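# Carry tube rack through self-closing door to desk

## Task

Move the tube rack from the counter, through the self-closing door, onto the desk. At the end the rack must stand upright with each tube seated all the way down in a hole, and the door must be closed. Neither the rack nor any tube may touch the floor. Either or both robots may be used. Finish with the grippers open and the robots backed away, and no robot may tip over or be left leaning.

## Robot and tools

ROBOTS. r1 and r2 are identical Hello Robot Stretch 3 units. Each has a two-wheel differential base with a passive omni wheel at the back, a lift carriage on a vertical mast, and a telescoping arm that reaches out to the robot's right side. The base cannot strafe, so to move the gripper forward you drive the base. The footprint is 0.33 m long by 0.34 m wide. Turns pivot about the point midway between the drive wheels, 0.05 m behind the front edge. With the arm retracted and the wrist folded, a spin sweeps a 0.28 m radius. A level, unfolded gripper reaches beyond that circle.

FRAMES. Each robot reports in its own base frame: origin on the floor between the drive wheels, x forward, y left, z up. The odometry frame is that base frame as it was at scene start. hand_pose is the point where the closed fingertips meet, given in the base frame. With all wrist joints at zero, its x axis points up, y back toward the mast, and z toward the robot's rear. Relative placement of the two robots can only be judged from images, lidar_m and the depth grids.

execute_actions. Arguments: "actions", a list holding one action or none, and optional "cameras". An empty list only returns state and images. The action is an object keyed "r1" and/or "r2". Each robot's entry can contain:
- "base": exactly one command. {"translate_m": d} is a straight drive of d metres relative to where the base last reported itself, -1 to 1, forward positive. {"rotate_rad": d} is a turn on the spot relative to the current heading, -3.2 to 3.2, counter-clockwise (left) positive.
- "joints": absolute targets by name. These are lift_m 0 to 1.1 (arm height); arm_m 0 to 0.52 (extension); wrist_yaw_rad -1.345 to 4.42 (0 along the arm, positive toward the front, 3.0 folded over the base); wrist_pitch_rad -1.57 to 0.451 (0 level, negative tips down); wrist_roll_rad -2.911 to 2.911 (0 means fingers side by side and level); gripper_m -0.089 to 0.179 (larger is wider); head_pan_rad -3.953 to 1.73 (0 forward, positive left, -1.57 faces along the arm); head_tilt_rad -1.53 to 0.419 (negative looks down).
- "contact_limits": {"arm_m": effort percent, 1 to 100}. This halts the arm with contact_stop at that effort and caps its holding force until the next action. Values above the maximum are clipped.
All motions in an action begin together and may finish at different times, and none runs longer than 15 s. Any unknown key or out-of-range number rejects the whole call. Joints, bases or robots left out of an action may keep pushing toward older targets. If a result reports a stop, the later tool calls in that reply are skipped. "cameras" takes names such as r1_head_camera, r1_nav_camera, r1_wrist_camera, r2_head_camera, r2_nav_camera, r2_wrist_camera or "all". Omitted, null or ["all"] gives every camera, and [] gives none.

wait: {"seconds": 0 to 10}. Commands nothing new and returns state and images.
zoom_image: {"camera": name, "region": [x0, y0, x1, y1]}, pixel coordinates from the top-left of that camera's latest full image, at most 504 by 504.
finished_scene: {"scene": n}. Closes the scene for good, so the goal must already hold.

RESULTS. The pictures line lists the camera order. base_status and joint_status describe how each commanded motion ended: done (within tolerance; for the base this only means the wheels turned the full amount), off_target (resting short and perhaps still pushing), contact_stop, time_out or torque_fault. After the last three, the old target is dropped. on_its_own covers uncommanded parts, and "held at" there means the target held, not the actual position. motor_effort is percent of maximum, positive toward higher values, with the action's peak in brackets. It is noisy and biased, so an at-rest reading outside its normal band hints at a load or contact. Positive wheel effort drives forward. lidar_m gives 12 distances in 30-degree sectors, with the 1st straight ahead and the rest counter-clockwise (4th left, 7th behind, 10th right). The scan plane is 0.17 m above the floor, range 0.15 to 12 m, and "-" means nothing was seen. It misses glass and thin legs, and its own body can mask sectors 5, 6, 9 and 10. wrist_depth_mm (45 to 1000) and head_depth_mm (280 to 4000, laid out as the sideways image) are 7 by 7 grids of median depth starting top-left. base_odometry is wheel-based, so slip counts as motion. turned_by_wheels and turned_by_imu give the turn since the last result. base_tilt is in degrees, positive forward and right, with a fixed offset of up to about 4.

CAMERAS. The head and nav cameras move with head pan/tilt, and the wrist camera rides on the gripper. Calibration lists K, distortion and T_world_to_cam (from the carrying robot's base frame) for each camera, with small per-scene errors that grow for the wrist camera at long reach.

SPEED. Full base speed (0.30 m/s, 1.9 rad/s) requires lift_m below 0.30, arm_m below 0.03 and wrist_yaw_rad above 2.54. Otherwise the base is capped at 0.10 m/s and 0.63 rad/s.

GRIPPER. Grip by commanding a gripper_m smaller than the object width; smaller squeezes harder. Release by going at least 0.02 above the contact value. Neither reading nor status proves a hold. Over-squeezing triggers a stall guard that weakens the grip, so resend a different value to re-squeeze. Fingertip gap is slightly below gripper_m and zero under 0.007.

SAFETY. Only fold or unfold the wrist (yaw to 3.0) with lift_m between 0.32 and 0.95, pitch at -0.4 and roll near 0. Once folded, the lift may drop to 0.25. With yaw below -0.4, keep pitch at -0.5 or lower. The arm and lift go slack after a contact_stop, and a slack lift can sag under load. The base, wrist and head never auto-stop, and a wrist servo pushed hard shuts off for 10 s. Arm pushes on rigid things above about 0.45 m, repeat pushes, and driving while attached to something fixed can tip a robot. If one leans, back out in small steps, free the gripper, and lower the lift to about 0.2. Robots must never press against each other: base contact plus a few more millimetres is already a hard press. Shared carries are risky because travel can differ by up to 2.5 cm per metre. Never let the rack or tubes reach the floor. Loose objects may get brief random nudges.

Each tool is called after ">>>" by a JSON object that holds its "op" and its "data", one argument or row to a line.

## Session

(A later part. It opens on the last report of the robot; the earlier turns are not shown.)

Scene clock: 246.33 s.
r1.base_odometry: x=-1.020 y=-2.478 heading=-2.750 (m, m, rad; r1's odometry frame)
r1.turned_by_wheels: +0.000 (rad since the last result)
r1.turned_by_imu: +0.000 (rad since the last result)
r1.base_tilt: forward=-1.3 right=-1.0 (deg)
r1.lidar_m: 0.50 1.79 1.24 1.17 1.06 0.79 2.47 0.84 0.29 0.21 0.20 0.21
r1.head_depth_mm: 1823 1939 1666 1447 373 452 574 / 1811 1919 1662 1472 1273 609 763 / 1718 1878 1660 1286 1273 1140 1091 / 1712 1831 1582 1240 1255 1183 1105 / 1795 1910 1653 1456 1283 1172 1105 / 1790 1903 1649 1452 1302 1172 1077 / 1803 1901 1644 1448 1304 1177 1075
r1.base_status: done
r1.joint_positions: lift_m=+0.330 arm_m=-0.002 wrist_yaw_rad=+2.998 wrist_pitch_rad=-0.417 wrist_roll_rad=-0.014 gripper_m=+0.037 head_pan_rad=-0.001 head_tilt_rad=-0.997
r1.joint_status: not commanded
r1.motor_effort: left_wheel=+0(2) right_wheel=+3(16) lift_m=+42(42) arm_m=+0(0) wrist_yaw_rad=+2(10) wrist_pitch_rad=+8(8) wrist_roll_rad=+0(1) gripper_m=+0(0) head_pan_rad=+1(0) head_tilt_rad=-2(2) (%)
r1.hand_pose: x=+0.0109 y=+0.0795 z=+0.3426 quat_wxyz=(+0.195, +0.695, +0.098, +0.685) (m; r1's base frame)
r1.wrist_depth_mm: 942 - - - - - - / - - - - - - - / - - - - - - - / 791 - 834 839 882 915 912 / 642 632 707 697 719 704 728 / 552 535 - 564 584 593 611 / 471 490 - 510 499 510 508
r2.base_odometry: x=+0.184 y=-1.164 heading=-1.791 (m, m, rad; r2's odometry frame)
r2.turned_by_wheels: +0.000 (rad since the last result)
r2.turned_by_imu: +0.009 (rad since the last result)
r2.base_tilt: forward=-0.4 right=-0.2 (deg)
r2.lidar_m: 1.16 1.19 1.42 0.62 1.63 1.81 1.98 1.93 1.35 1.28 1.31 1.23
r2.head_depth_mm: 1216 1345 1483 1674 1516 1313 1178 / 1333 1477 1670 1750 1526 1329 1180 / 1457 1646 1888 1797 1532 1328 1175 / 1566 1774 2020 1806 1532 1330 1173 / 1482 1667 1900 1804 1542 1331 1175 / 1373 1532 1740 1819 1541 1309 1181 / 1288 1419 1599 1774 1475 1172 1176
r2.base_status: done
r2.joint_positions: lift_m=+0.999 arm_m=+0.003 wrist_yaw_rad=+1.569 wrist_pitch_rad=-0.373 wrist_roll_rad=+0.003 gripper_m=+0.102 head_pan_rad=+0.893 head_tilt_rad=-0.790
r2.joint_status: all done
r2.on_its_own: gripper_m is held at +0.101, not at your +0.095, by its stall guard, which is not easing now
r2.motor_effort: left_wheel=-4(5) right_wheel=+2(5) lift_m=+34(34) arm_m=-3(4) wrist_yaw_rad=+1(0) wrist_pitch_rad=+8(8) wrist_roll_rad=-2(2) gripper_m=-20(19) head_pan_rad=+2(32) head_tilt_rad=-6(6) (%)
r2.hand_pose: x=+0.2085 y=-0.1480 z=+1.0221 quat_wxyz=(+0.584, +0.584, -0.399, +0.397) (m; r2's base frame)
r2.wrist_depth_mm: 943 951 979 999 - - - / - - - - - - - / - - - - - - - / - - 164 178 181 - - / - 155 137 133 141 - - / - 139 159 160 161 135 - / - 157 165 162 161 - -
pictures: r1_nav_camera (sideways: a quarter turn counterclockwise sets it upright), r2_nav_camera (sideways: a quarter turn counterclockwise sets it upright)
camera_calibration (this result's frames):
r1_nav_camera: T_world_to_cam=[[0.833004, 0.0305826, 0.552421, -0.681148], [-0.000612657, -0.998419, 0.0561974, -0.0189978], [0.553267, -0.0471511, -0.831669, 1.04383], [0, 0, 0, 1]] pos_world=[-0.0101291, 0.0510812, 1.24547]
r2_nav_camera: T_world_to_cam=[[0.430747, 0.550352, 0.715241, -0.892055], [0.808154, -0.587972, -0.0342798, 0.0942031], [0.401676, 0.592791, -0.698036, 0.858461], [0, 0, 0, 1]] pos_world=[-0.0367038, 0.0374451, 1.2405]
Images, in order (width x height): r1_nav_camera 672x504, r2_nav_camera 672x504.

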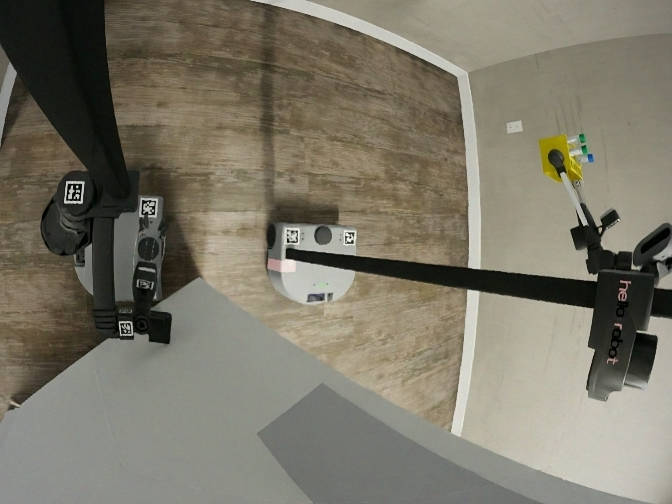

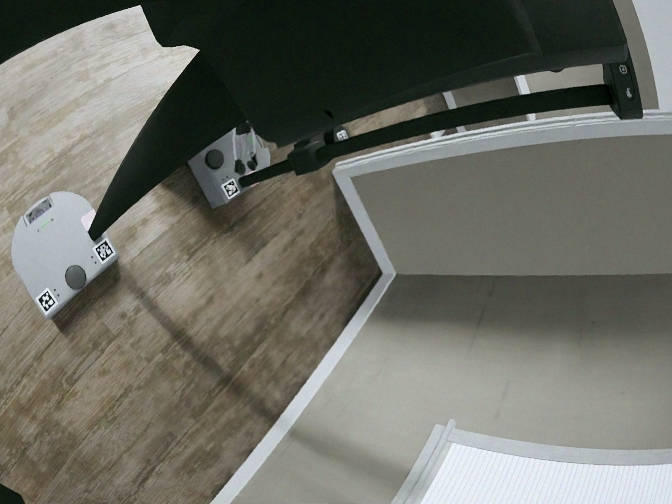

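>>> {"op": "execute_actions", "data": {
  "actions": [
    {"r1":{"base":{"rotate_rad":-0.5}},"r2":{"base":{"translate_m":0.66}}}
  ],
  "cameras": ["r1_nav_camera"]
}}

>>> {"op": "execute_actions", "data": {
  "actions": [
    {"r1":{"base":{"translate_m":0.3},"joints":{"head_pan_rad":-1.2}},"r2":{"base":{"rotate_rad":2.02},"joints":{"head_pan_rad":0}}}
  ],
  "cameras": ["r1_nav_camera","r2_nav_camera"]
}}

Scene clock: 275.03 s.
r1.base_odometry: x=-1.020 y=-2.478 heading=+3.034 (m, m, rad; r1's odometry frame)
r1.turned_by_wheels: -0.500 (rad since the last result)
r1.turned_by_imu: -0.502 (rad since the last result)
r1.base_tilt: forward=-1.2 right=-1.1 (deg)
r1.lidar_m: 0.15 1.93 1.75 0.80 1.18 1.04 0.79 2.40 0.72 0.20 0.15 -
r1.head_depth_mm: - - - - - 320 571 / - - - - - 360 606 / - - - - - 437 962 / - - - - 323 593 1105 / - - - - 1244 1177 1107 / - 1852 1613 1461 1297 1180 1075 / 1759 1886 1645 1451 1298 1175 1077
r1.base_status: done
r1.joint_positions: lift_m=+0.330 arm_m=-0.002 wrist_yaw_rad=+2.999 wrist_pitch_rad=-0.417 wrist_roll_rad=-0.014 gripper_m=+0.037 head_pan_rad=-0.001 head_tilt_rad=-0.997
r1.joint_status: not commanded
r1.motor_effort: left_wheel=+2(8) right_wheel=+2(3) lift_m=+42(42) arm_m=+0(1) wrist_yaw_rad=+0(2) wrist_pitch_rad=+8(8) wrist_roll_rad=+1(0) gripper_m=+0(0) head_pan_rad=+0(1) head_tilt_rad=-2(2) (%)
r1.hand_pose: x=+0.0106 y=+0.0795 z=+0.3426 quat_wxyz=(+0.195, +0.695, +0.099, +0.685) (m; r1's base frame)
r1.wrist_depth_mm: 837 - - - - - - / 928 - - - - - - / 952 - - 850 888 - - / 799 - 830 872 874 943 923 / 634 641 694 677 704 707 723 / 543 547 - 567 582 600 611 / 464 492 - 517 499 503 164
r2.base_odometry: x=+0.039 y=-1.808 heading=-1.791 (m, m, rad; r2's odometry frame)
r2.turned_by_wheels: +0.000 (rad since the last result)
r2.turned_by_imu: +0.006 (rad since the last result)
r2.base_tilt: forward=-0.4 right=-0.2 (deg)
r2.lidar_m: 0.50 0.51 0.68 1.39 0.83 0.91 2.64 1.87 1.31 1.24 0.75 0.53
r2.head_depth_mm: 496 547 610 659 800 943 1113 / 541 604 676 783 923 1116 1176 / 591 662 742 909 1093 1276 1178 / 674 770 898 1084 1337 1331 1181 / 761 890 1060 1322 1500 1334 1173 / 875 1044 1297 1680 1544 1337 1181 / 1030 1268 1591 1768 1537 1334 1183
r2.base_status: done
r2.joint_positions: lift_m=+0.999 arm_m=+0.003 wrist_yaw_rad=+1.569 wrist_pitch_rad=-0.373 wrist_roll_rad=+0.003 gripper_m=+0.102 head_pan_rad=+0.893 head_tilt_rad=-0.790
r2.joint_status: not commanded
r2.on_its_own: gripper_m is held at +0.101, not at your +0.095, by its stall guard, which is not easing now
r2.motor_effort: left_wheel=-4(5) right_wheel=+2(6) lift_m=+34(34) arm_m=-4(5) wrist_yaw_rad=+1(0) wrist_pitch_rad=+8(8) wrist_roll_rad=-2(2) gripper_m=-20(19) head_pan_rad=+2(2) head_tilt_rad=-5(5) (%)
r2.hand_pose: x=+0.2085 y=-0.1480 z=+1.0221 quat_wxyz=(+0.584, +0.584, -0.399, +0.397) (m; r2's base frame)
r2.wrist_depth_mm: 361 369 374 385 394 399 417 / 386 391 399 413 416 435 449 / 416 423 426 445 448 474 489 / 451 458 164 178 181 521 537 / 472 155 136 133 141 560 591 / 536 139 159 160 161 135 658 / - 157 164 162 160 754 739
pictures: r1_nav_camera (sideways: a quarter turn counterclockwise sets it upright)
camera_calibration (this result's frames):
r1_nav_camera: T_world_to_cam=[[0.833004, 0.0305826, 0.552421, -0.681148], [-0.00061273, -0.998419, 0.0561974, -0.0189978], [0.553267, -0.0471511, -0.831669, 1.04383], [0, 0, 0, 1]] pos_world=[-0.0101291, 0.0510812, 1.24547]
Images, in order (width x height): r1_nav_camera 672x504.

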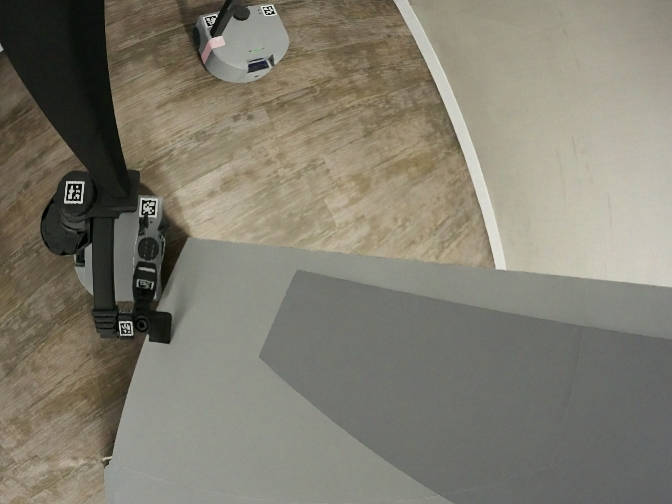

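Scene clock: 279.17 s.
r1.base_odometry: x=-1.318 y=-2.446 heading=+3.034 (m, m, rad; r1's odometry frame)
r1.turned_by_wheels: +0.000 (rad since the last result)
r1.turned_by_imu: +0.001 (rad since the last result)
r1.base_tilt: forward=-1.2 right=-0.9 (deg)
r1.lidar_m: 1.77 1.68 1.72 0.90 1.34 1.37 1.10 2.64 0.37 0.21 0.17 1.85
r1.head_depth_mm: - - 301 405 790 1182 1084 / - - - 358 627 1183 - / - - - 326 520 999 - / - - - 310 444 826 - / - - - 294 387 1150 1079 / - - - 1406 1301 1179 1075 / - - 1616 1453 1300 1175 1078
r1.base_status: done
r1.joint_positions: lift_m=+0.330 arm_m=-0.002 wrist_yaw_rad=+2.996 wrist_pitch_rad=-0.417 wrist_roll_rad=-0.014 gripper_m=+0.037 head_pan_rad=-1.193 head_tilt_rad=-0.997
r1.joint_status: all done
r1.motor_effort: left_wheel=+2(7) right_wheel=+0(11) lift_m=+42(42) arm_m=+0(0) wrist_yaw_rad=+3(6) wrist_pitch_rad=+8(8) wrist_roll_rad=+0(1) gripper_m=+1(0) head_pan_rad=-5(62) head_tilt_rad=-2(2) (%)
r1.hand_pose: x=+0.0114 y=+0.0794 z=+0.3426 quat_wxyz=(+0.196, +0.695, +0.097, +0.684) (m; r1's base frame)
r1.wrist_depth_mm: 974 - - - - - - / - - - - - - - / - - 952 - - - - / 778 - 836 822 862 886 924 / 636 640 710 701 702 710 743 / 557 545 - 566 594 596 607 / 473 494 - 512 504 505 517
r2.base_odometry: x=+0.039 y=-1.808 heading=+0.229 (m, m, rad; r2's odometry frame)
r2.turned_by_wheels: +2.020 (rad since the last result)
r2.turned_by_imu: +2.055 (rad since the last result)
r2.base_tilt: forward=-0.4 right=-0.2 (deg)
r2.lidar_m: 1.39 0.78 1.09 2.04 1.35 1.24 0.82 0.54 0.50 0.51 0.64 1.34
r2.head_depth_mm: 1241 1362 1547 1702 304 1277 1177 / 3367 2824 2046 1765 1569 1335 1174 / 3338 2791 2188 1808 1535 1326 1176 / 3502 2803 2234 1816 1536 1334 1181 / 3645 2787 2200 1814 1542 1336 1178 / 3786 2814 2176 1828 1472 1328 1178 / 1745 1796 1865 1082 1348 1310 1180
r2.base_status: done
r2.joint_positions: lift_m=+0.999 arm_m=+0.003 wrist_yaw_rad=+1.569 wrist_pitch_rad=-0.373 wrist_roll_rad=+0.003 gripper_m=+0.102 head_pan_rad=+0.007 head_tilt_rad=-0.790
r2.joint_status: all done
r2.on_its_own: gripper_m is held at +0.101, not at your +0.095, by its stall guard, which is not easing now
r2.motor_effort: left_wheel=-3(7) right_wheel=+2(6) lift_m=+34(34) arm_m=-4(4) wrist_yaw_rad=+0(0) wrist_pitch_rad=+8(8) wrist_roll_rad=-2(2) gripper_m=-20(19) head_pan_rad=-3(33) head_tilt_rad=-5(6) (%)
r2.hand_pose: x=+0.2085 y=-0.1480 z=+1.0221 quat_wxyz=(+0.584, +0.584, -0.399, +0.397) (m; r2's base frame)
r2.wrist_depth_mm: - - - - - - 960 / - - - - - - 996 / - - - - - - 960 / - - 163 177 181 - 896 / 940 155 136 133 141 - 836 / 746 139 159 160 161 135 777 / - 157 165 162 160 - 695
pictures: r1_nav_camera (sideways: a quarter turn counterclockwise sets it upright), r2_nav_camera (sideways: a quarter turn counterclockwise sets it upright)
camera_calibration (this result's frames):
r1_nav_camera: T_world_to_cam=[[0.336202, -0.762757, 0.552421, -0.678118], [-0.927994, -0.368333, 0.0561974, -0.0133408], [0.16061, -0.531537, -0.831669, 1.04623], [0, 0, 0, 1]] pos_world=[0.04757, 0.0339545, 1.24547]
r2_nav_camera: T_world_to_cam=[[0.698764, 0.0146721, 0.715202, -0.893639], [0.0560409, -0.99784, -0.0342826, 0.0987946], [0.713154, 0.064036, -0.698077, 0.856613], [0, 0, 0, 1]] pos_world=[0.00800926, 0.0568387, 1.2405]
Images, in order (width x height): r1_nav_camera 672x504, r2_nav_camera 672x504.

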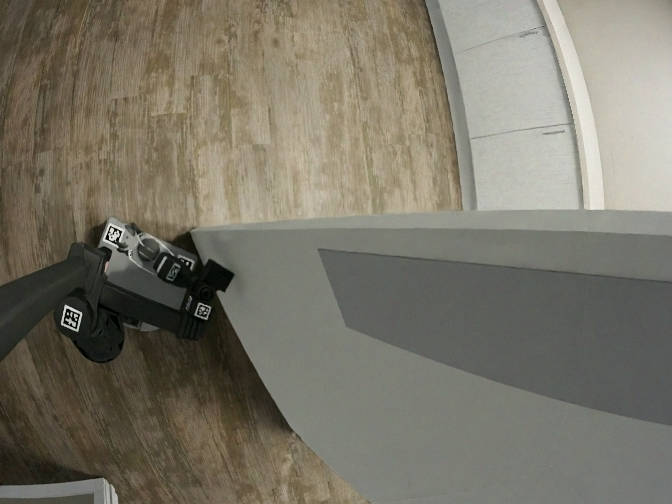

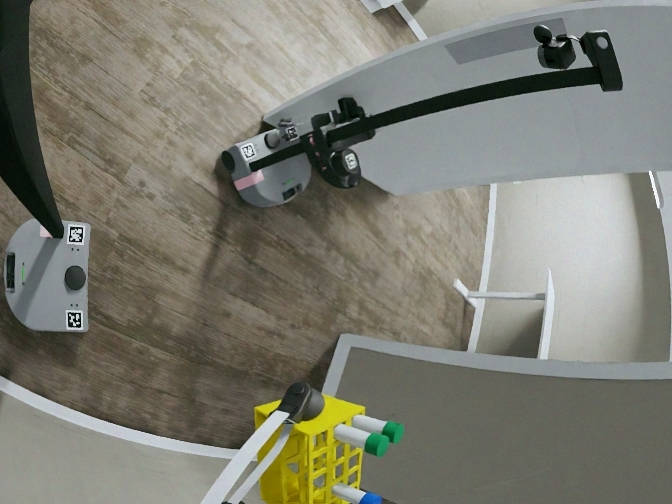

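>>> {"op": "execute_actions", "data": {
  "actions": [
    {"r2":{"base":{"translate_m":0.75},"joints":{"head_tilt_rad":-1.0}}}
  ],
  "cameras": ["r2_nav_camera","r2_wrist_camera"]
}}

Scene clock: 305.97 s.
r1.base_odometry: x=-1.318 y=-2.446 heading=+3.034 (m, m, rad; r1's odometry frame)
r1.turned_by_wheels: +0.000 (rad since the last result)
r1.turned_by_imu: -0.003 (rad since the last result)
r1.base_tilt: forward=-1.2 right=-1.2 (deg)
r1.lidar_m: 1.76 1.68 1.72 1.41 1.34 0.44 1.09 2.64 0.37 0.21 0.17 1.85
r1.head_depth_mm: - - 301 405 790 1185 1078 / - - - 358 625 1185 - / - - - 326 518 999 - / - - - 309 443 830 - / - - - 294 387 1148 1079 / - - - 1415 1304 1182 1075 / - - 1626 1457 1302 1175 1075
r1.base_status: not commanded
r1.joint_positions: lift_m=+0.330 arm_m=-0.002 wrist_yaw_rad=+2.996 wrist_pitch_rad=-0.417 wrist_roll_rad=-0.014 gripper_m=+0.037 head_pan_rad=-1.193 head_tilt_rad=-0.997
r1.joint_status: not commanded
r1.motor_effort: left_wheel=+2(2) right_wheel=+1(1) lift_m=+42(42) arm_m=+1(0) wrist_yaw_rad=+4(3) wrist_pitch_rad=+8(8) wrist_roll_rad=+1(0) gripper_m=+1(1) head_pan_rad=-5(5) head_tilt_rad=-2(2) (%)
r1.hand_pose: x=+0.0114 y=+0.0794 z=+0.3426 quat_wxyz=(+0.196, +0.695, +0.097, +0.684) (m; r1's base frame)
r1.wrist_depth_mm: 950 - - - - - - / - - - - - - - / - - - - - - - / 515 - 840 848 852 915 920 / 444 542 699 681 706 727 738 / 446 540 - 567 600 607 611 / 462 483 - 507 509 519 511
r2.base_odometry: x=+0.770 y=-1.638 heading=+0.229 (m, m, rad; r2's odometry frame)
r2.turned_by_wheels: +0.000 (rad since the last result)
r2.turned_by_imu: +0.006 (rad since the last result)
r2.base_tilt: forward=-0.4 right=-0.2 (deg)
r2.lidar_m: 2.51 0.94 0.77 0.45 2.08 1.94 1.30 0.86 0.80 0.80 0.75 0.68
r2.head_depth_mm: 2363 1971 1737 303 1321 1237 1124 / 2360 1983 1720 1557 1363 1242 1135 / 2364 1993 1735 1526 1369 1238 1126 / 2358 2012 1729 1542 1364 1243 1128 / 2368 2006 1742 1535 1375 1236 1138 / 2379 2028 1746 1534 1361 1241 1135 / 2404 2020 1724 1552 1380 1251 1096
r2.base_status: done
r2.joint_positions: lift_m=+0.999 arm_m=+0.003 wrist_yaw_rad=+1.569 wrist_pitch_rad=-0.373 wrist_roll_rad=+0.003 gripper_m=+0.102 head_pan_rad=+0.007 head_tilt_rad=-0.988
r2.joint_status: all done
r2.on_its_own: gripper_m is held at +0.101, not at your +0.095, by its stall guard, which is not easing now
r2.motor_effort: left_wheel=-4(4) right_wheel=+2(6) lift_m=+34(34) arm_m=-4(4) wrist_yaw_rad=+1(0) wrist_pitch_rad=+8(8) wrist_roll_rad=-2(2) gripper_m=-20(19) head_pan_rad=-3(3) head_tilt_rad=-8(28) (%)
r2.hand_pose: x=+0.2085 y=-0.1480 z=+1.0221 quat_wxyz=(+0.584, +0.584, -0.399, +0.397) (m; r2's base frame)
r2.wrist_depth_mm: - - - - 497 461 432 / - - - - 528 492 454 / - - - - 552 524 481 / - - 164 177 181 560 507 / - 155 136 133 141 583 540 / - 138 159 160 161 136 579 / - 157 165 161 160 720 614
pictures: r2_nav_camera (sideways: a quarter turn counterclockwise sets it upright), r2_wrist_camera
camera_calibration (this result's frames):
r2_nav_camera: T_world_to_cam=[[0.825407, 0.0154852, 0.564326, -0.697824], [0.0482644, -0.997899, -0.0432111, 0.110456], [0.562472, 0.0629036, -0.82442, 1.02182], [0, 0, 0, 1]] pos_world=[-0.0040887, 0.0567536, 1.24098]
r2_wrist_camera: T_world_to_cam=[[-0.0387178, -0.998667, 0.0341244, -0.177934], [-0.480832, -0.0113165, -0.87674, 1.03766], [0.875958, -0.0503535, -0.479753, 0.461673], [0, 0, 0, 1]] pos_world=[0.087643, -0.142707, 1.13731]
Images, in order (width x height): r2_nav_camera 672x504, r2_wrist_camera 644x364.

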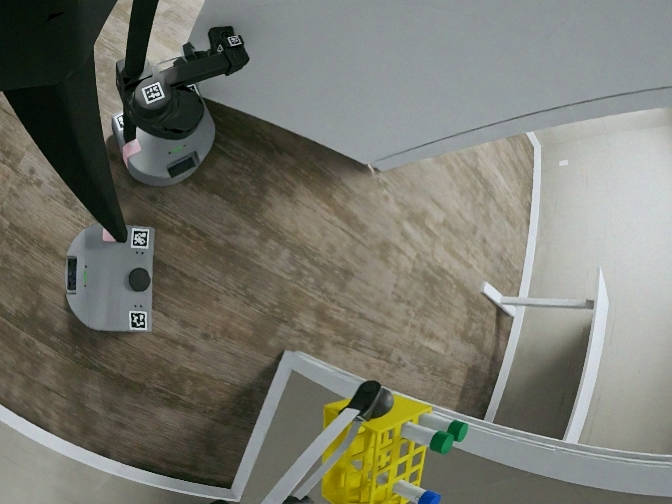

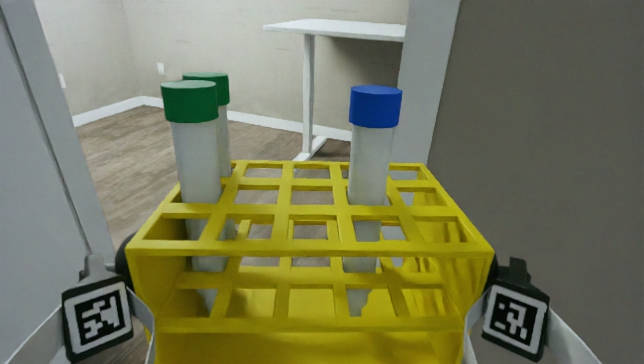

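>>> {"op": "execute_actions", "data": {
  "actions": [
    {"r2":{"base":{"rotate_rad":0.1}}}
  ],
  "cameras": []
}}

>>> {"op": "execute_actions", "data": {
  "actions": [
    {"r2":{"base":{"translate_m":1.0}}}
  ],
  "cameras": ["r2_nav_camera","r2_wrist_camera"]
}}

Scene clock: 322.83 s.
r1.base_odometry: x=-1.318 y=-2.446 heading=+3.034 (m, m, rad; r1's odometry frame)
r1.turned_by_wheels: +0.000 (rad since the last result)
r1.turned_by_imu: -0.001 (rad since the last result)
r1.base_tilt: forward=-1.4 right=-1.2 (deg)
r1.lidar_m: 1.77 1.68 1.72 1.41 1.34 0.45 1.09 2.63 0.37 0.20 0.17 1.85
r1.head_depth_mm: - - 301 406 790 1185 1084 / - - - 358 627 1180 - / - - - 326 518 997 - / - - - 309 443 832 - / - - - 294 387 1147 1073 / - - - 1409 1302 1176 1074 / - - 1622 1454 1301 1176 1073
r1.base_status: not commanded
r1.joint_positions: lift_m=+0.330 arm_m=-0.002 wrist_yaw_rad=+2.996 wrist_pitch_rad=-0.417 wrist_roll_rad=-0.014 gripper_m=+0.037 head_pan_rad=-1.193 head_tilt_rad=-0.997
r1.joint_status: not commanded
r1.motor_effort: left_wheel=+2(1) right_wheel=+1(1) lift_m=+42(41) arm_m=+1(1) wrist_yaw_rad=+3(4) wrist_pitch_rad=+8(8) wrist_roll_rad=+1(0) gripper_m=+0(1) head_pan_rad=-4(4) head_tilt_rad=-3(3) (%)
r1.hand_pose: x=+0.0114 y=+0.0794 z=+0.3426 quat_wxyz=(+0.196, +0.695, +0.097, +0.684) (m; r1's base frame)
r1.wrist_depth_mm: 966 - - - - - - / - - - - - - - / - - - - - - - / 515 - 828 868 883 949 923 / 456 579 703 690 702 730 748 / 456 529 - 564 585 596 608 / 458 486 - 506 497 510 523
r2.base_odometry: x=+0.770 y=-1.638 heading=+0.328 (m, m, rad; r2's odometry frame)
r2.turned_by_wheels: +0.100 (rad since the last result)
r2.turned_by_imu: +0.102 (rad since the last result)
r2.base_tilt: forward=-0.4 right=-0.2 (deg)
r2.lidar_m: 2.51 0.89 0.76 0.45 2.02 1.93 1.16 0.83 0.79 0.82 0.73 0.69
r2.head_depth_mm: 2309 2003 1717 303 1328 1233 1127 / 2324 2010 1733 1543 1366 1238 1130 / 2370 2000 1733 1540 1368 1237 1132 / 2405 2005 1734 1529 1374 1242 1134 / 2366 2005 1736 1548 1378 1234 1145 / 2384 2031 1746 1538 1384 1248 1136 / 2379 1452 1509 1516 1371 1241 1072
r2.base_status: done
r2.joint_positions: lift_m=+0.999 arm_m=+0.003 wrist_yaw_rad=+1.569 wrist_pitch_rad=-0.373 wrist_roll_rad=+0.003 gripper_m=+0.102 head_pan_rad=+0.007 head_tilt_rad=-0.988
r2.joint_status: not commanded
r2.on_its_own: gripper_m is held at +0.101, not at your +0.095, by its stall guard, which is not easing now
r2.motor_effort: left_wheel=-4(7) right_wheel=+2(6) lift_m=+34(34) arm_m=-4(4) wrist_yaw_rad=+1(2) wrist_pitch_rad=+8(8) wrist_roll_rad=-2(2) gripper_m=-19(20) head_pan_rad=-3(3) head_tilt_rad=-8(7) (%)
r2.hand_pose: x=+0.2085 y=-0.1480 z=+1.0221 quat_wxyz=(+0.584, +0.584, -0.399, +0.397) (m; r2's base frame)
r2.wrist_depth_mm: 887 - - - - 446 413 / 892 - - - - 477 438 / 915 - - - 554 506 456 / 939 - 164 178 181 539 482 / 966 155 136 133 141 560 518 / 945 138 159 160 161 135 544 / - 157 165 162 160 696 572
pictures: none
No camera images: the call's "cameras" was empty. Leave "cameras" out to get every camera's image.

Scene clock: 333.80 s.
r1.base_odometry: x=-1.318 y=-2.446 heading=+3.034 (m, m, rad; r1's odometry frame)
r1.turned_by_wheels: +0.000 (rad since the last result)
r1.turned_by_imu: -0.003 (rad since the last result)
r1.base_tilt: forward=-1.1 right=-1.1 (deg)
r1.lidar_m: 1.77 1.68 1.73 1.41 1.34 1.37 1.09 0.98 0.37 0.20 0.17 1.85
r1.head_depth_mm: - - 301 406 788 1190 1082 / - - - 357 625 1185 - / - - - 326 519 997 - / - - - 310 443 829 - / - - - 294 387 1146 1074 / - - - 1399 1298 1178 1074 / - - 1615 1458 1297 1180 1072
r1.base_status: not commanded
r1.joint_positions: lift_m=+0.330 arm_m=-0.002 wrist_yaw_rad=+2.996 wrist_pitch_rad=-0.417 wrist_roll_rad=-0.014 gripper_m=+0.037 head_pan_rad=-1.193 head_tilt_rad=-0.997
r1.joint_status: not commanded
r1.motor_effort: left_wheel=+2(2) right_wheel=+1(1) lift_m=+42(41) arm_m=+0(0) wrist_yaw_rad=+4(3) wrist_pitch_rad=+8(8) wrist_roll_rad=+1(0) gripper_m=+0(0) head_pan_rad=-5(5) head_tilt_rad=-2(2) (%)
r1.hand_pose: x=+0.0114 y=+0.0794 z=+0.3426 quat_wxyz=(+0.196, +0.695, +0.097, +0.684) (m; r1's base frame)
r1.wrist_depth_mm: 951 - - - - - - / - - - - - - - / - - - - - - - / 773 - 842 853 868 916 929 / 654 636 704 711 716 698 739 / 537 550 - 586 580 604 598 / 470 491 - 511 497 515 518
r2.base_odometry: x=+1.717 y=-1.316 heading=+0.328 (m, m, rad; r2's odometry frame)
r2.turned_by_wheels: +0.000 (rad since the last result)
r2.turned_by_imu: +0.008 (rad since the last result)
r2.base_tilt: forward=-0.4 right=-0.2 (deg)
r2.lidar_m: 1.54 2.60 0.52 0.51 0.59 1.01 1.85 0.52 0.51 1.33 1.74 1.54
r2.head_depth_mm: 1874 1898 1695 303 1323 1242 1133 / 2045 2000 1720 1551 1377 1229 1123 / 2177 1997 1736 1531 1371 1238 1135 / 2236 1998 1739 1525 1370 1243 1140 / 2324 2017 1734 1534 1368 1251 1144 / 2351 2038 1752 1533 1383 1250 1136 / 2401 2023 1740 1542 1379 1245 1135
r2.base_status: done
r2.joint_positions: lift_m=+0.999 arm_m=+0.003 wrist_yaw_rad=+1.569 wrist_pitch_rad=-0.373 wrist_roll_rad=+0.003 gripper_m=+0.102 head_pan_rad=+0.007 head_tilt_rad=-0.988
r2.joint_status: not commanded
r2.on_its_own: gripper_m is held at +0.101, not at your +0.095, by its stall guard, which is not easing now
r2.motor_effort: left_wheel=-3(4) right_wheel=+2(5) lift_m=+34(34) arm_m=-4(4) wrist_yaw_rad=+1(1) wrist_pitch_rad=+8(8) wrist_roll_rad=-2(2) gripper_m=-20(20) head_pan_rad=-3(3) head_tilt_rad=-8(7) (%)
r2.hand_pose: x=+0.2085 y=-0.1480 z=+1.0221 quat_wxyz=(+0.584, +0.584, -0.399, +0.397) (m; r2's base frame)
r2.wrist_depth_mm: - - - - - - - / - - - - - - - / - - - - - - - / - - 164 177 181 - - / - 155 136 133 141 - - / - 138 160 160 161 135 - / - 157 164 161 160 - -
pictures: r2_nav_camera (sideways: a quarter turn counterclockwise sets it upright), r2_wrist_camera
camera_calibration (this result's frames):
r2_nav_camera: T_world_to_cam=[[0.825481, 0.0154854, 0.564218, -0.697683], [0.0482585, -0.9979, -0.0432165, 0.110463], [0.562364, 0.0629027, -0.824494, 1.02192], [0, 0, 0, 1]] pos_world=[-0.00409666, 0.0567536, 1.24098]
r2_wrist_camera: T_world_to_cam=[[-0.0387176, -0.998667, 0.0341248, -0.17793], [-0.480838, -0.0113166, -0.876737, 1.03765], [0.875954, -0.0503536, -0.479759, 0.461679], [0, 0, 0, 1]] pos_world=[0.087643, -0.142703, 1.13731]
Images, in order (width x height): r2_nav_camera 672x504, r2_wrist_camera 644x364.

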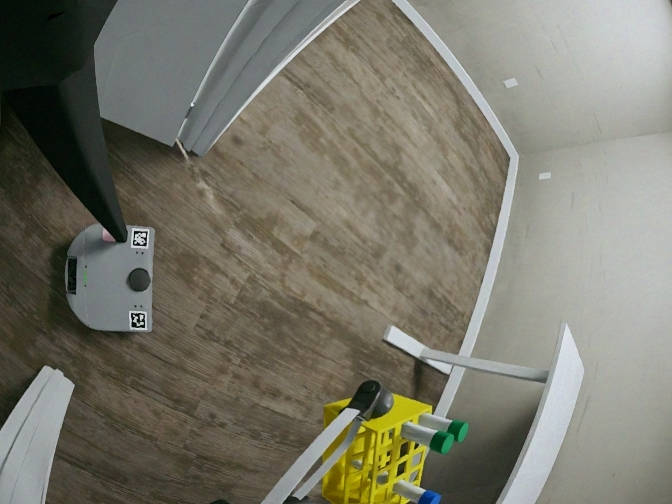

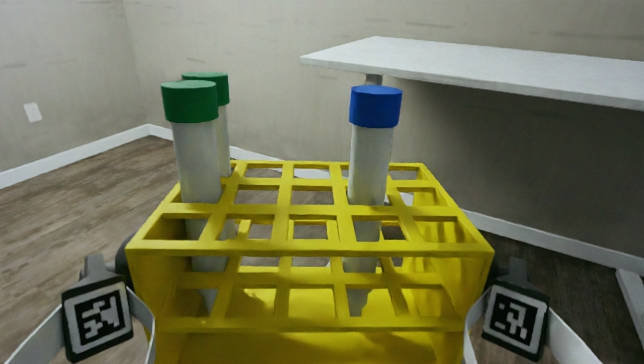

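>>> {"op": "execute_actions", "data": {
  "actions": [
    {"r2":{"base":{"rotate_rad":-0.6},"joints":{"head_tilt_rad":-0.7}}}
  ],
  "cameras": ["r2_nav_camera","r2_head_camera"]
}}

>>> {"op": "execute_actions", "data": {
  "actions": [
    {"r2":{"base":{"translate_m":0.7}}}
  ],
  "cameras": ["r2_nav_camera","r2_head_camera","r2_wrist_camera"]
}}

Scene clock: 341.97 s.
r1.base_odometry: x=-1.318 y=-2.446 heading=+3.034 (m, m, rad; r1's odometry frame)
r1.turned_by_wheels: +0.000 (rad since the last result)
r1.turned_by_imu: -0.001 (rad since the last result)
r1.base_tilt: forward=-1.1 right=-1.2 (deg)
r1.lidar_m: 1.77 1.68 1.72 1.40 1.34 1.37 1.10 1.06 0.37 0.20 0.17 1.85
r1.head_depth_mm: - - 301 406 788 1184 1080 / - - - 357 627 1182 - / - - - 325 519 996 - / - - - 309 443 829 - / - - - 293 387 1150 1077 / - - - 1406 1298 1178 1074 / - - 1613 1450 1300 1172 1073
r1.base_status: not commanded
r1.joint_positions: lift_m=+0.330 arm_m=-0.002 wrist_yaw_rad=+2.996 wrist_pitch_rad=-0.417 wrist_roll_rad=-0.014 gripper_m=+0.037 head_pan_rad=-1.193 head_tilt_rad=-0.997
r1.joint_status: not commanded
r1.motor_effort: left_wheel=+2(1) right_wheel=+0(0) lift_m=+42(41) arm_m=+0(0) wrist_yaw_rad=+3(3) wrist_pitch_rad=+8(8) wrist_roll_rad=+1(0) gripper_m=+0(1) head_pan_rad=-5(5) head_tilt_rad=-2(2) (%)
r1.hand_pose: x=+0.0114 y=+0.0794 z=+0.3426 quat_wxyz=(+0.196, +0.695, +0.097, +0.684) (m; r1's base frame)
r1.wrist_depth_mm: 997 - - - - - - / - - - - - - - / - - - - - - - / 787 - 811 832 886 884 940 / 638 623 697 693 699 717 723 / 555 549 - 566 595 602 609 / 470 494 - 503 491 505 512
r2.base_odometry: x=+1.717 y=-1.316 heading=-0.272 (m, m, rad; r2's odometry frame)
r2.turned_by_wheels: -0.600 (rad since the last result)
r2.turned_by_imu: -0.610 (rad since the last result)
r2.base_tilt: forward=-0.4 right=-0.3 (deg)
r2.lidar_m: 1.97 1.53 2.58 0.52 0.52 0.56 0.90 2.01 0.55 0.51 1.30 1.67
r2.head_depth_mm: 1368 1992 2279 1960 919 - 1182 / 1379 1985 2258 1975 1639 1395 1209 / 1375 1967 2268 1973 1645 1391 1210 / 1377 1953 2256 1997 1642 1397 1216 / 1385 1959 2221 1988 1641 1396 1209 / 1397 1938 2179 1878 1632 1393 1212 / 1393 1488 2156 1995 1645 1399 1220
r2.base_status: done
r2.joint_positions: lift_m=+0.999 arm_m=+0.003 wrist_yaw_rad=+1.569 wrist_pitch_rad=-0.373 wrist_roll_rad=+0.003 gripper_m=+0.102 head_pan_rad=+0.007 head_tilt_rad=-0.705
r2.joint_status: all done
r2.on_its_own: gripper_m is held at +0.101, not at your +0.095, by its stall guard, which is not easing now
r2.motor_effort: left_wheel=+2(5) right_wheel=-3(6) lift_m=+34(34) arm_m=-4(4) wrist_yaw_rad=+0(0) wrist_pitch_rad=+8(8) wrist_roll_rad=-2(2) gripper_m=-19(19) head_pan_rad=-3(3) head_tilt_rad=+2(27) (%)
r2.hand_pose: x=+0.2085 y=-0.1480 z=+1.0221 quat_wxyz=(+0.584, +0.584, -0.399, +0.397) (m; r2's base frame)
r2.wrist_depth_mm: - - - - - - - / - - - - - - - / - - 168 - - - - / - - 164 178 181 - - / - 155 137 133 141 - - / - 139 160 160 161 135 - / - 157 165 162 160 - -
pictures: r2_head_camera (sideways: a quarter turn clockwise sets it upright), r2_nav_camera (sideways: a quarter turn counterclockwise sets it upright)
camera_calibration (this result's frames):
r2_head_camera: T_world_to_cam=[[-0.658886, -0.0135111, -0.752121, 1.00059], [-0.00895822, 0.999909, -0.0101146, 0.0118194], [0.752189, 0.0000732967, -0.658947, 0.817059], [0, 0, 0, 1]] pos_world=[0.0447983, 0.00164083, 1.29108]
r2_nav_camera: T_world_to_cam=[[0.635264, 0.0141244, 0.772166, -0.967495], [0.0586343, -0.997829, -0.0299865, 0.0931894], [0.770066, 0.0643248, -0.634713, 0.773847], [0, 0, 0, 1]] pos_world=[0.013237, 0.0568748, 1.24103]
Images, in order (width x height): r2_head_camera 896x504, r2_nav_camera 672x504.

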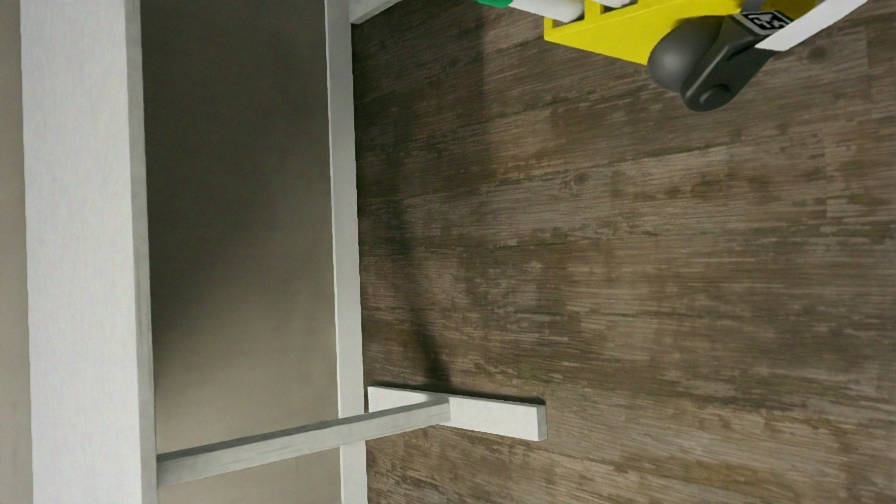

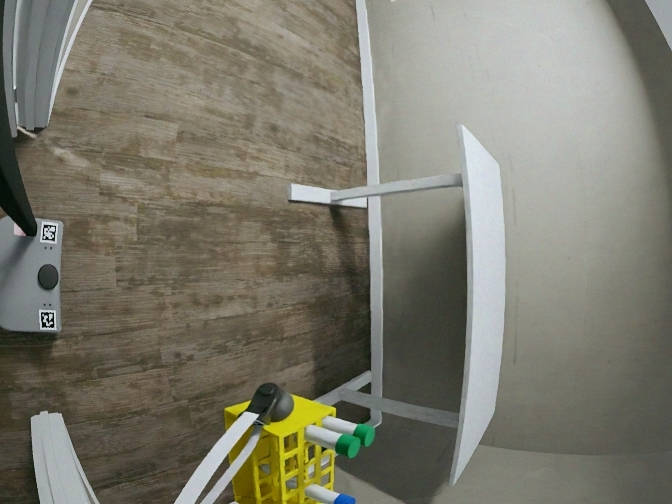

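Scene clock: 349.93 s.
r1.base_odometry: x=-1.318 y=-2.446 heading=+3.034 (m, m, rad; r1's odometry frame)
r1.turned_by_wheels: +0.000 (rad since the last result)
r1.turned_by_imu: -0.002 (rad since the last result)
r1.base_tilt: forward=-1.2 right=-1.0 (deg)
r1.lidar_m: 1.77 1.68 1.72 1.40 1.34 1.37 1.09 1.75 0.37 0.20 0.17 1.85
r1.head_depth_mm: - - 301 405 789 1181 1078 / - - - 357 626 1190 - / - - - 325 520 992 - / - - - 310 443 832 - / - - - 294 387 1151 1075 / - - - 1417 1303 1179 1074 / - - 1617 1457 1297 1174 1075
r1.base_status: not commanded
r1.joint_positions: lift_m=+0.330 arm_m=-0.002 wrist_yaw_rad=+2.996 wrist_pitch_rad=-0.417 wrist_roll_rad=-0.014 gripper_m=+0.037 head_pan_rad=-1.193 head_tilt_rad=-0.997
r1.joint_status: not commanded
r1.motor_effort: left_wheel=+1(2) right_wheel=+0(1) lift_m=+43(41) arm_m=+1(1) wrist_yaw_rad=+3(3) wrist_pitch_rad=+8(8) wrist_roll_rad=+0(0) gripper_m=+0(1) head_pan_rad=-5(5) head_tilt_rad=-2(2) (%)
r1.hand_pose: x=+0.0114 y=+0.0794 z=+0.3426 quat_wxyz=(+0.196, +0.695, +0.097, +0.684) (m; r1's base frame)
r1.wrist_depth_mm: 988 - - - - - - / - - - - - - - / - - - - - - - / 777 - 862 856 879 908 925 / 648 643 693 706 698 707 735 / 545 551 - 570 601 593 625 / 465 493 - 504 500 500 507
r2.base_odometry: x=+2.391 y=-1.503 heading=-0.271 (m, m, rad; r2's odometry frame)
r2.turned_by_wheels: +0.000 (rad since the last result)
r2.turned_by_imu: +0.006 (rad since the last result)
r2.base_tilt: forward=-0.4 right=-0.3 (deg)
r2.lidar_m: 1.27 0.89 1.67 2.56 1.19 0.95 1.32 0.88 1.00 1.22 1.24 1.14
r2.head_depth_mm: 1097 884 649 1685 327 - 1177 / 1108 883 651 1660 1624 1390 1208 / 1108 882 651 1651 1627 1392 1212 / 1100 886 655 566 1638 1383 1214 / 1093 889 652 567 1641 1400 1216 / 1094 892 655 570 1647 1398 1214 / 1094 892 658 571 1596 1358 1225
r2.base_status: done
r2.joint_positions: lift_m=+0.999 arm_m=+0.003 wrist_yaw_rad=+1.569 wrist_pitch_rad=-0.373 wrist_roll_rad=+0.003 gripper_m=+0.102 head_pan_rad=+0.007 head_tilt_rad=-0.705
r2.joint_status: not commanded
r2.on_its_own: gripper_m is held at +0.101, not at your +0.095, by its stall guard, which is not easing now
r2.motor_effort: left_wheel=+1(5) right_wheel=-3(4) lift_m=+34(34) arm_m=-4(3) wrist_yaw_rad=+1(0) wrist_pitch_rad=+8(8) wrist_roll_rad=-2(2) gripper_m=-20(19) head_pan_rad=-3(3) head_tilt_rad=+3(3) (%)
r2.hand_pose: x=+0.2085 y=-0.1480 z=+1.0221 quat_wxyz=(+0.584, +0.584, -0.399, +0.397) (m; r2's base frame)
r2.wrist_depth_mm: - - - - - - - / 753 783 821 854 884 958 - / 490 472 458 522 508 563 581 / 403 413 164 177 181 - - / 932 155 136 133 141 - - / - 139 159 160 161 136 - / - 157 165 161 160 - -
pictures: r2_head_camera (sideways: a quarter turn clockwise sets it upright), r2_nav_camera (sideways: a quarter turn counterclockwise sets it upright), r2_wrist_camera
camera_calibration (this result's frames):
r2_head_camera: T_world_to_cam=[[-0.658738, -0.01351, -0.752251, 1.00076], [-0.00895606, 0.999909, -0.010115, 0.0118199], [0.752319, 0.0000740707, -0.658799, 0.816866], [0, 0, 0, 1]] pos_world=[0.0448005, 0.00164084, 1.29109]
r2_nav_camera: T_world_to_cam=[[0.635112, 0.0141232, 0.772291, -0.967657], [0.0586401, -0.997829, -0.0299763, 0.0931761], [0.770191, 0.0643255, -0.634561, 0.773649], [0, 0, 0, 1]] pos_world=[0.013249, 0.0568748, 1.24103]
r2_wrist_camera: T_world_to_cam=[[-0.0387177, -0.998667, 0.0341239, -0.177931], [-0.480844, -0.0113154, -0.876733, 1.03765], [0.875951, -0.0503534, -0.479765, 0.461686], [0, 0, 0, 1]] pos_world=[0.087643, -0.142705, 1.13731]
Images, in order (width x height): r2_head_camera 896x504, r2_nav_camera 672x504, r2_wrist_camera 644x364.

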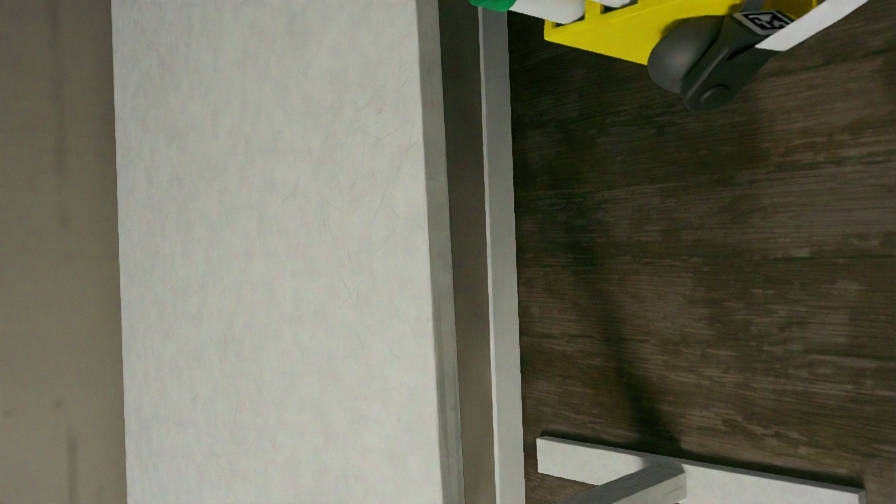

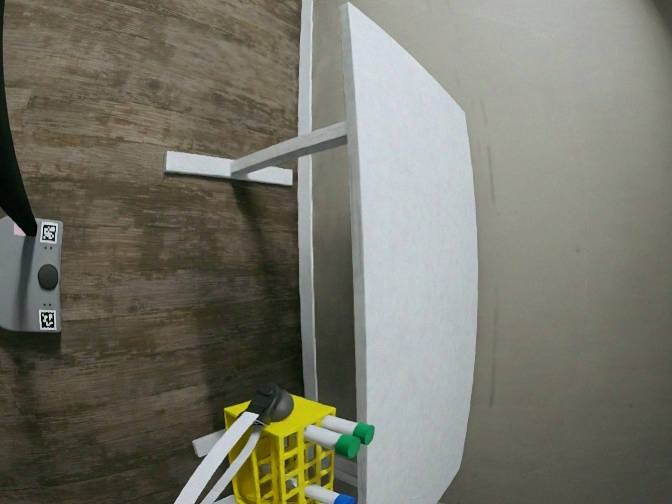

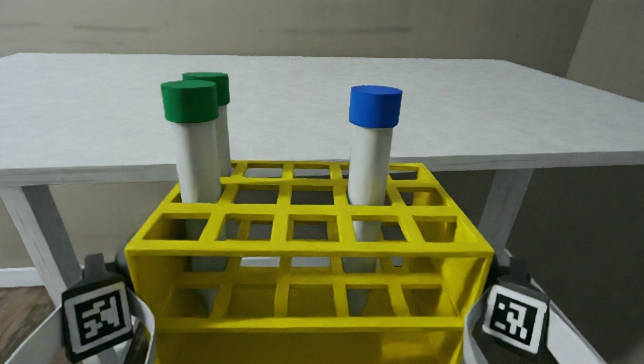

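>>> {"op": "execute_actions", "data": {
  "actions": [
    {"r1":{"base":{"translate_m":-0.3},"joints":{"head_pan_rad":0}},"r2":{"base":{"translate_m":0.385},"joints":{"lift_m":1.03}}}
  ],
  "cameras": ["r2_nav_camera","r1_nav_camera"]
}}

>>> {"op": "execute_actions", "data": {
  "actions": [
    {"r1":{"base":{"rotate_rad":0.5}},"r2":{"joints":{"lift_m":0.98}}}
  ],
  "cameras": ["r2_head_camera","r2_wrist_camera","r1_nav_camera"]
}}

Scene clock: 372.20 s.
r1.base_odometry: x=-1.020 y=-2.478 heading=+3.034 (m, m, rad; r1's odometry frame)
r1.turned_by_wheels: +0.000 (rad since the last result)
r1.turned_by_imu: -0.004 (rad since the last result)
r1.base_tilt: forward=-1.2 right=-1.1 (deg)
r1.lidar_m: 0.15 1.93 1.76 1.24 1.18 1.04 0.79 1.88 0.72 0.20 0.15 -
r1.head_depth_mm: - - - - - 322 578 / - - - - - 361 613 / - - - - - 437 973 / - - - - 322 593 1107 / - - - - 1246 1166 1100 / - - 1644 1457 1300 1178 1074 / 1776 1897 1658 1449 1300 1176 1074
r1.base_status: done
r1.joint_positions: lift_m=+0.330 arm_m=-0.002 wrist_yaw_rad=+2.999 wrist_pitch_rad=-0.417 wrist_roll_rad=-0.014 gripper_m=+0.037 head_pan_rad=-0.007 head_tilt_rad=-0.997
r1.joint_status: all done
r1.motor_effort: left_wheel=+3(4) right_wheel=+2(5) lift_m=+42(42) arm_m=+1(1) wrist_yaw_rad=+1(3) wrist_pitch_rad=+8(8) wrist_roll_rad=+0(1) gripper_m=-1(1) head_pan_rad=+4(61) head_tilt_rad=-2(2) (%)
r1.hand_pose: x=+0.0107 y=+0.0795 z=+0.3426 quat_wxyz=(+0.195, +0.695, +0.098, +0.685) (m; r1's base frame)
r1.wrist_depth_mm: 871 - - - - - - / 921 - - - - - - / 942 - - - - - - / 802 - 824 851 872 915 911 / 634 646 701 699 703 720 724 / 551 546 - 571 590 609 597 / 474 492 - 512 493 513 162
r2.base_odometry: x=+2.762 y=-1.607 heading=-0.271 (m, m, rad; r2's odometry frame)
r2.turned_by_wheels: +0.000 (rad since the last result)
r2.turned_by_imu: +0.004 (rad since the last result)
r2.base_tilt: forward=-0.4 right=-0.2 (deg)
r2.lidar_m: 0.89 0.90 0.61 2.59 1.78 1.29 1.47 1.21 1.26 1.19 0.87 0.94
r2.head_depth_mm: 762 825 649 514 415 - 317 / 757 826 650 515 426 357 317 / 757 820 651 517 427 364 317 / 751 814 653 517 428 365 318 / 750 812 654 518 428 365 317 / 748 809 654 518 428 365 319 / 744 820 657 520 429 365 319
r2.base_status: done
r2.joint_positions: lift_m=+1.029 arm_m=+0.003 wrist_yaw_rad=+1.569 wrist_pitch_rad=-0.374 wrist_roll_rad=+0.003 gripper_m=+0.102 head_pan_rad=+0.007 head_tilt_rad=-0.705
r2.joint_status: all done
r2.on_its_own: gripper_m is held at +0.101, not at your +0.095, by its stall guard, which is not easing now
r2.motor_effort: left_wheel=+1(4) right_wheel=-2(2) lift_m=+34(36) arm_m=-3(4) wrist_yaw_rad=+0(1) wrist_pitch_rad=+8(8) wrist_roll_rad=-2(2) gripper_m=-20(20) head_pan_rad=-3(3) head_tilt_rad=+2(3) (%)
r2.hand_pose: x=+0.2084 y=-0.1480 z=+1.0519 quat_wxyz=(+0.584, +0.584, -0.399, +0.397) (m; r2's base frame)
r2.wrist_depth_mm: 692 712 725 764 776 802 832 / 744 766 775 815 826 872 897 / 570 546 528 611 590 652 679 / 420 429 163 178 181 465 481 / 333 155 137 133 141 364 369 / 278 138 159 160 161 135 301 / - 157 164 161 160 240 255
pictures: r1_nav_camera (sideways: a quarter turn counterclockwise sets it upright), r2_nav_camera (sideways: a quarter turn counterclockwise sets it upright)
camera_calibration (this result's frames):
r1_nav_camera: T_world_to_cam=[[0.83318, 0.0253225, 0.552421, -0.681149], [-0.0069166, -0.998396, 0.0561974, -0.0189594], [0.552958, -0.0506434, -0.831669, 1.04383], [0, 0, 0, 1]] pos_world=[-0.00980629, 0.0511827, 1.24547]
r2_nav_camera: T_world_to_cam=[[0.635099, 0.0141232, 0.772302, -0.967671], [0.0586407, -0.997829, -0.0299755, 0.093175], [0.770202, 0.0643257, -0.634548, 0.773633], [0, 0, 0, 1]] pos_world=[0.01325, 0.0568748, 1.24103]
Images, in order (width x height): r1_nav_camera 672x504, r2_nav_camera 672x504.

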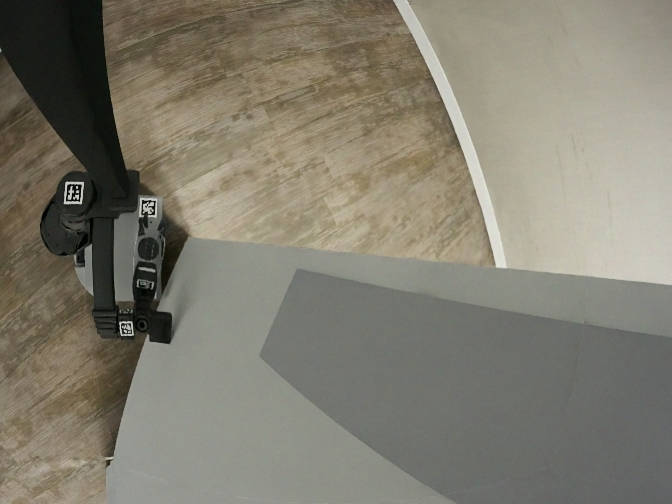

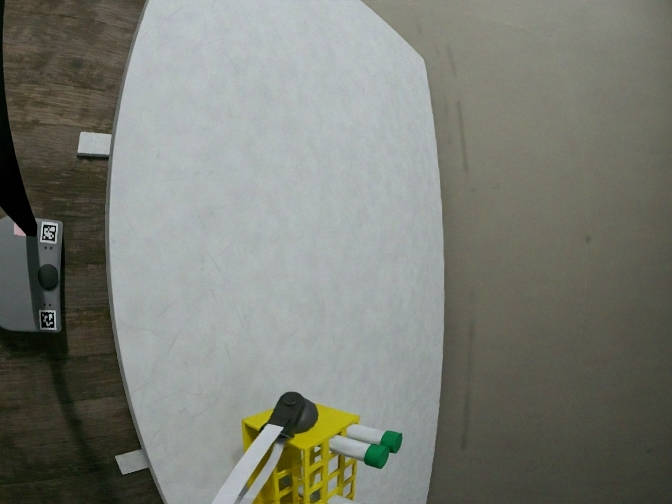

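Scene clock: 373.93 s.
r1.base_odometry: x=-1.020 y=-2.478 heading=-2.750 (m, m, rad; r1's odometry frame)
r1.turned_by_wheels: +0.500 (rad since the last result)
r1.turned_by_imu: +0.497 (rad since the last result)
r1.base_tilt: forward=-1.2 right=-1.0 (deg)
r1.lidar_m: 1.93 1.80 1.24 1.17 1.07 0.79 1.88 0.85 0.29 0.21 0.20 0.21
r1.head_depth_mm: 1834 1930 1666 1453 371 451 576 / 1820 1925 1662 1465 589 605 776 / 1805 1919 1652 1468 1312 1136 1089 / 1804 1915 1657 1455 1309 1177 1108 / 1786 1906 1653 1453 1303 1174 1104 / 1787 1909 1650 1456 1297 1177 1072 / 1782 1903 1652 1461 1298 1181 1073
r1.base_status: done
r1.joint_positions: lift_m=+0.330 arm_m=-0.002 wrist_yaw_rad=+2.997 wrist_pitch_rad=-0.417 wrist_roll_rad=-0.014 gripper_m=+0.037 head_pan_rad=-0.007 head_tilt_rad=-0.997
r1.joint_status: not commanded
r1.motor_effort: left_wheel=-2(6) right_wheel=+4(11) lift_m=+42(42) arm_m=+1(0) wrist_yaw_rad=+2(7) wrist_pitch_rad=+8(8) wrist_roll_rad=+0(0) gripper_m=+0(0) head_pan_rad=+4(5) head_tilt_rad=-2(2) (%)
r1.hand_pose: x=+0.0110 y=+0.0795 z=+0.3426 quat_wxyz=(+0.196, +0.695, +0.098, +0.685) (m; r1's base frame)
r1.wrist_depth_mm: 957 - - - - - - / - - - - - - - / - - - - - - - / 805 - 832 858 864 907 931 / 642 654 710 698 704 725 746 / 540 558 - 578 609 592 617 / 471 486 - 504 495 499 517
r2.base_odometry: x=+2.762 y=-1.607 heading=-0.271 (m, m, rad; r2's odometry frame)
r2.turned_by_wheels: +0.000 (rad since the last result)
r2.turned_by_imu: +0.000 (rad since the last result)
r2.base_tilt: forward=-0.4 right=-0.3 (deg)
r2.lidar_m: 0.88 0.90 0.60 2.59 1.78 1.29 1.49 1.21 1.26 1.19 0.87 0.94
r2.head_depth_mm: 763 828 648 514 327 300 306 / 759 824 650 514 427 372 317 / 755 824 652 516 427 364 317 / 753 817 654 517 428 365 317 / 749 813 655 516 428 365 318 / 746 810 656 519 429 366 318 / 746 819 659 520 429 365 318
r2.base_status: not commanded
r2.joint_positions: lift_m=+0.981 arm_m=+0.003 wrist_yaw_rad=+1.569 wrist_pitch_rad=-0.374 wrist_roll_rad=+0.003 gripper_m=+0.102 head_pan_rad=+0.007 head_tilt_rad=-0.705
r2.joint_status: all done
r2.on_its_own: gripper_m is held at +0.101, not at your +0.095, by its stall guard, which is not easing now
r2.motor_effort: left_wheel=+1(1) right_wheel=-2(2) lift_m=+11(30) arm_m=-4(4) wrist_yaw_rad=+1(1) wrist_pitch_rad=+8(8) wrist_roll_rad=-2(2) gripper_m=-19(19) head_pan_rad=-3(3) head_tilt_rad=+2(2) (%)
r2.hand_pose: x=+0.2084 y=-0.1480 z=+1.0034 quat_wxyz=(+0.584, +0.584, -0.399, +0.397) (m; r2's base frame)
r2.wrist_depth_mm: 696 710 726 752 770 802 813 / 667 703 733 754 801 839 887 / 440 427 407 470 457 505 520 / 328 333 163 178 180 362 369 / 260 155 136 133 141 280 286 / 215 138 159 160 161 136 234 / - 157 164 162 159 186 198
pictures: r1_nav_camera (sideways: a quarter turn counterclockwise sets it upright), r2_head_camera (sideways: a quarter turn clockwise sets it upright), r2_wrist_camera
camera_calibration (this result's frames):
r1_nav_camera: T_world_to_cam=[[0.833179, 0.0253719, 0.552421, -0.681149], [-0.00685738, -0.998396, 0.0561974, -0.0189598], [0.552961, -0.0506106, -0.831669, 1.04383], [0, 0, 0, 1]] pos_world=[-0.00980933, 0.0511817, 1.24547]
r2_head_camera: T_world_to_cam=[[-0.658726, -0.0135098, -0.752262, 1.00077], [-0.00895573, 0.999909, -0.010115, 0.01182], [0.75233, 0.0000740257, -0.658787, 0.81685], [0, 0, 0, 1]] pos_world=[0.0448006, 0.00164083, 1.29109]
r2_wrist_camera: T_world_to_cam=[[-0.038692, -0.998667, 0.0341529, -0.17733], [-0.481526, -0.0113141, -0.876359, 1.02097], [0.875577, -0.0503536, -0.480447, 0.453554], [0, 0, 0, 1]] pos_world=[0.0876424, -0.142705, 1.1187]
Images, in order (width x height): r1_nav_camera 672x504, r2_head_camera 896x504, r2_wrist_camera 644x364.

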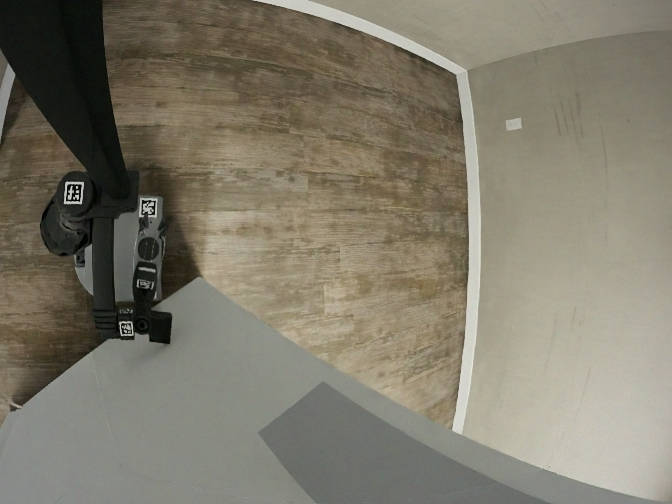

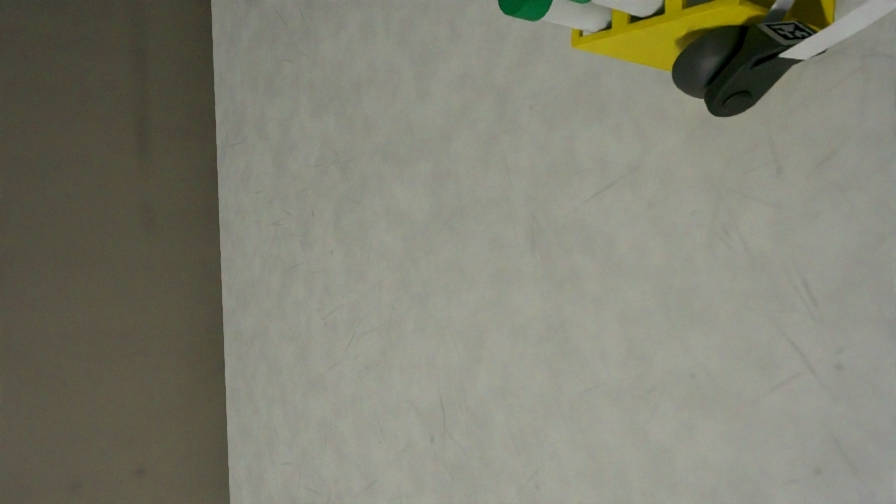

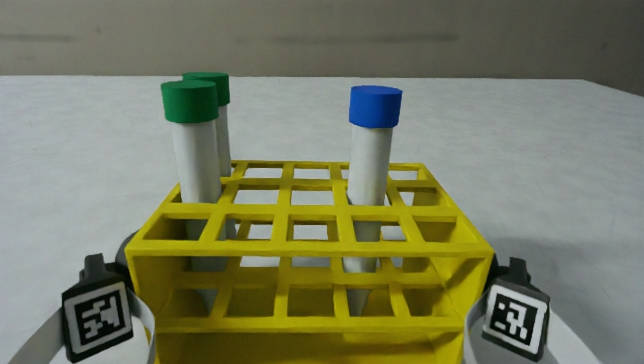

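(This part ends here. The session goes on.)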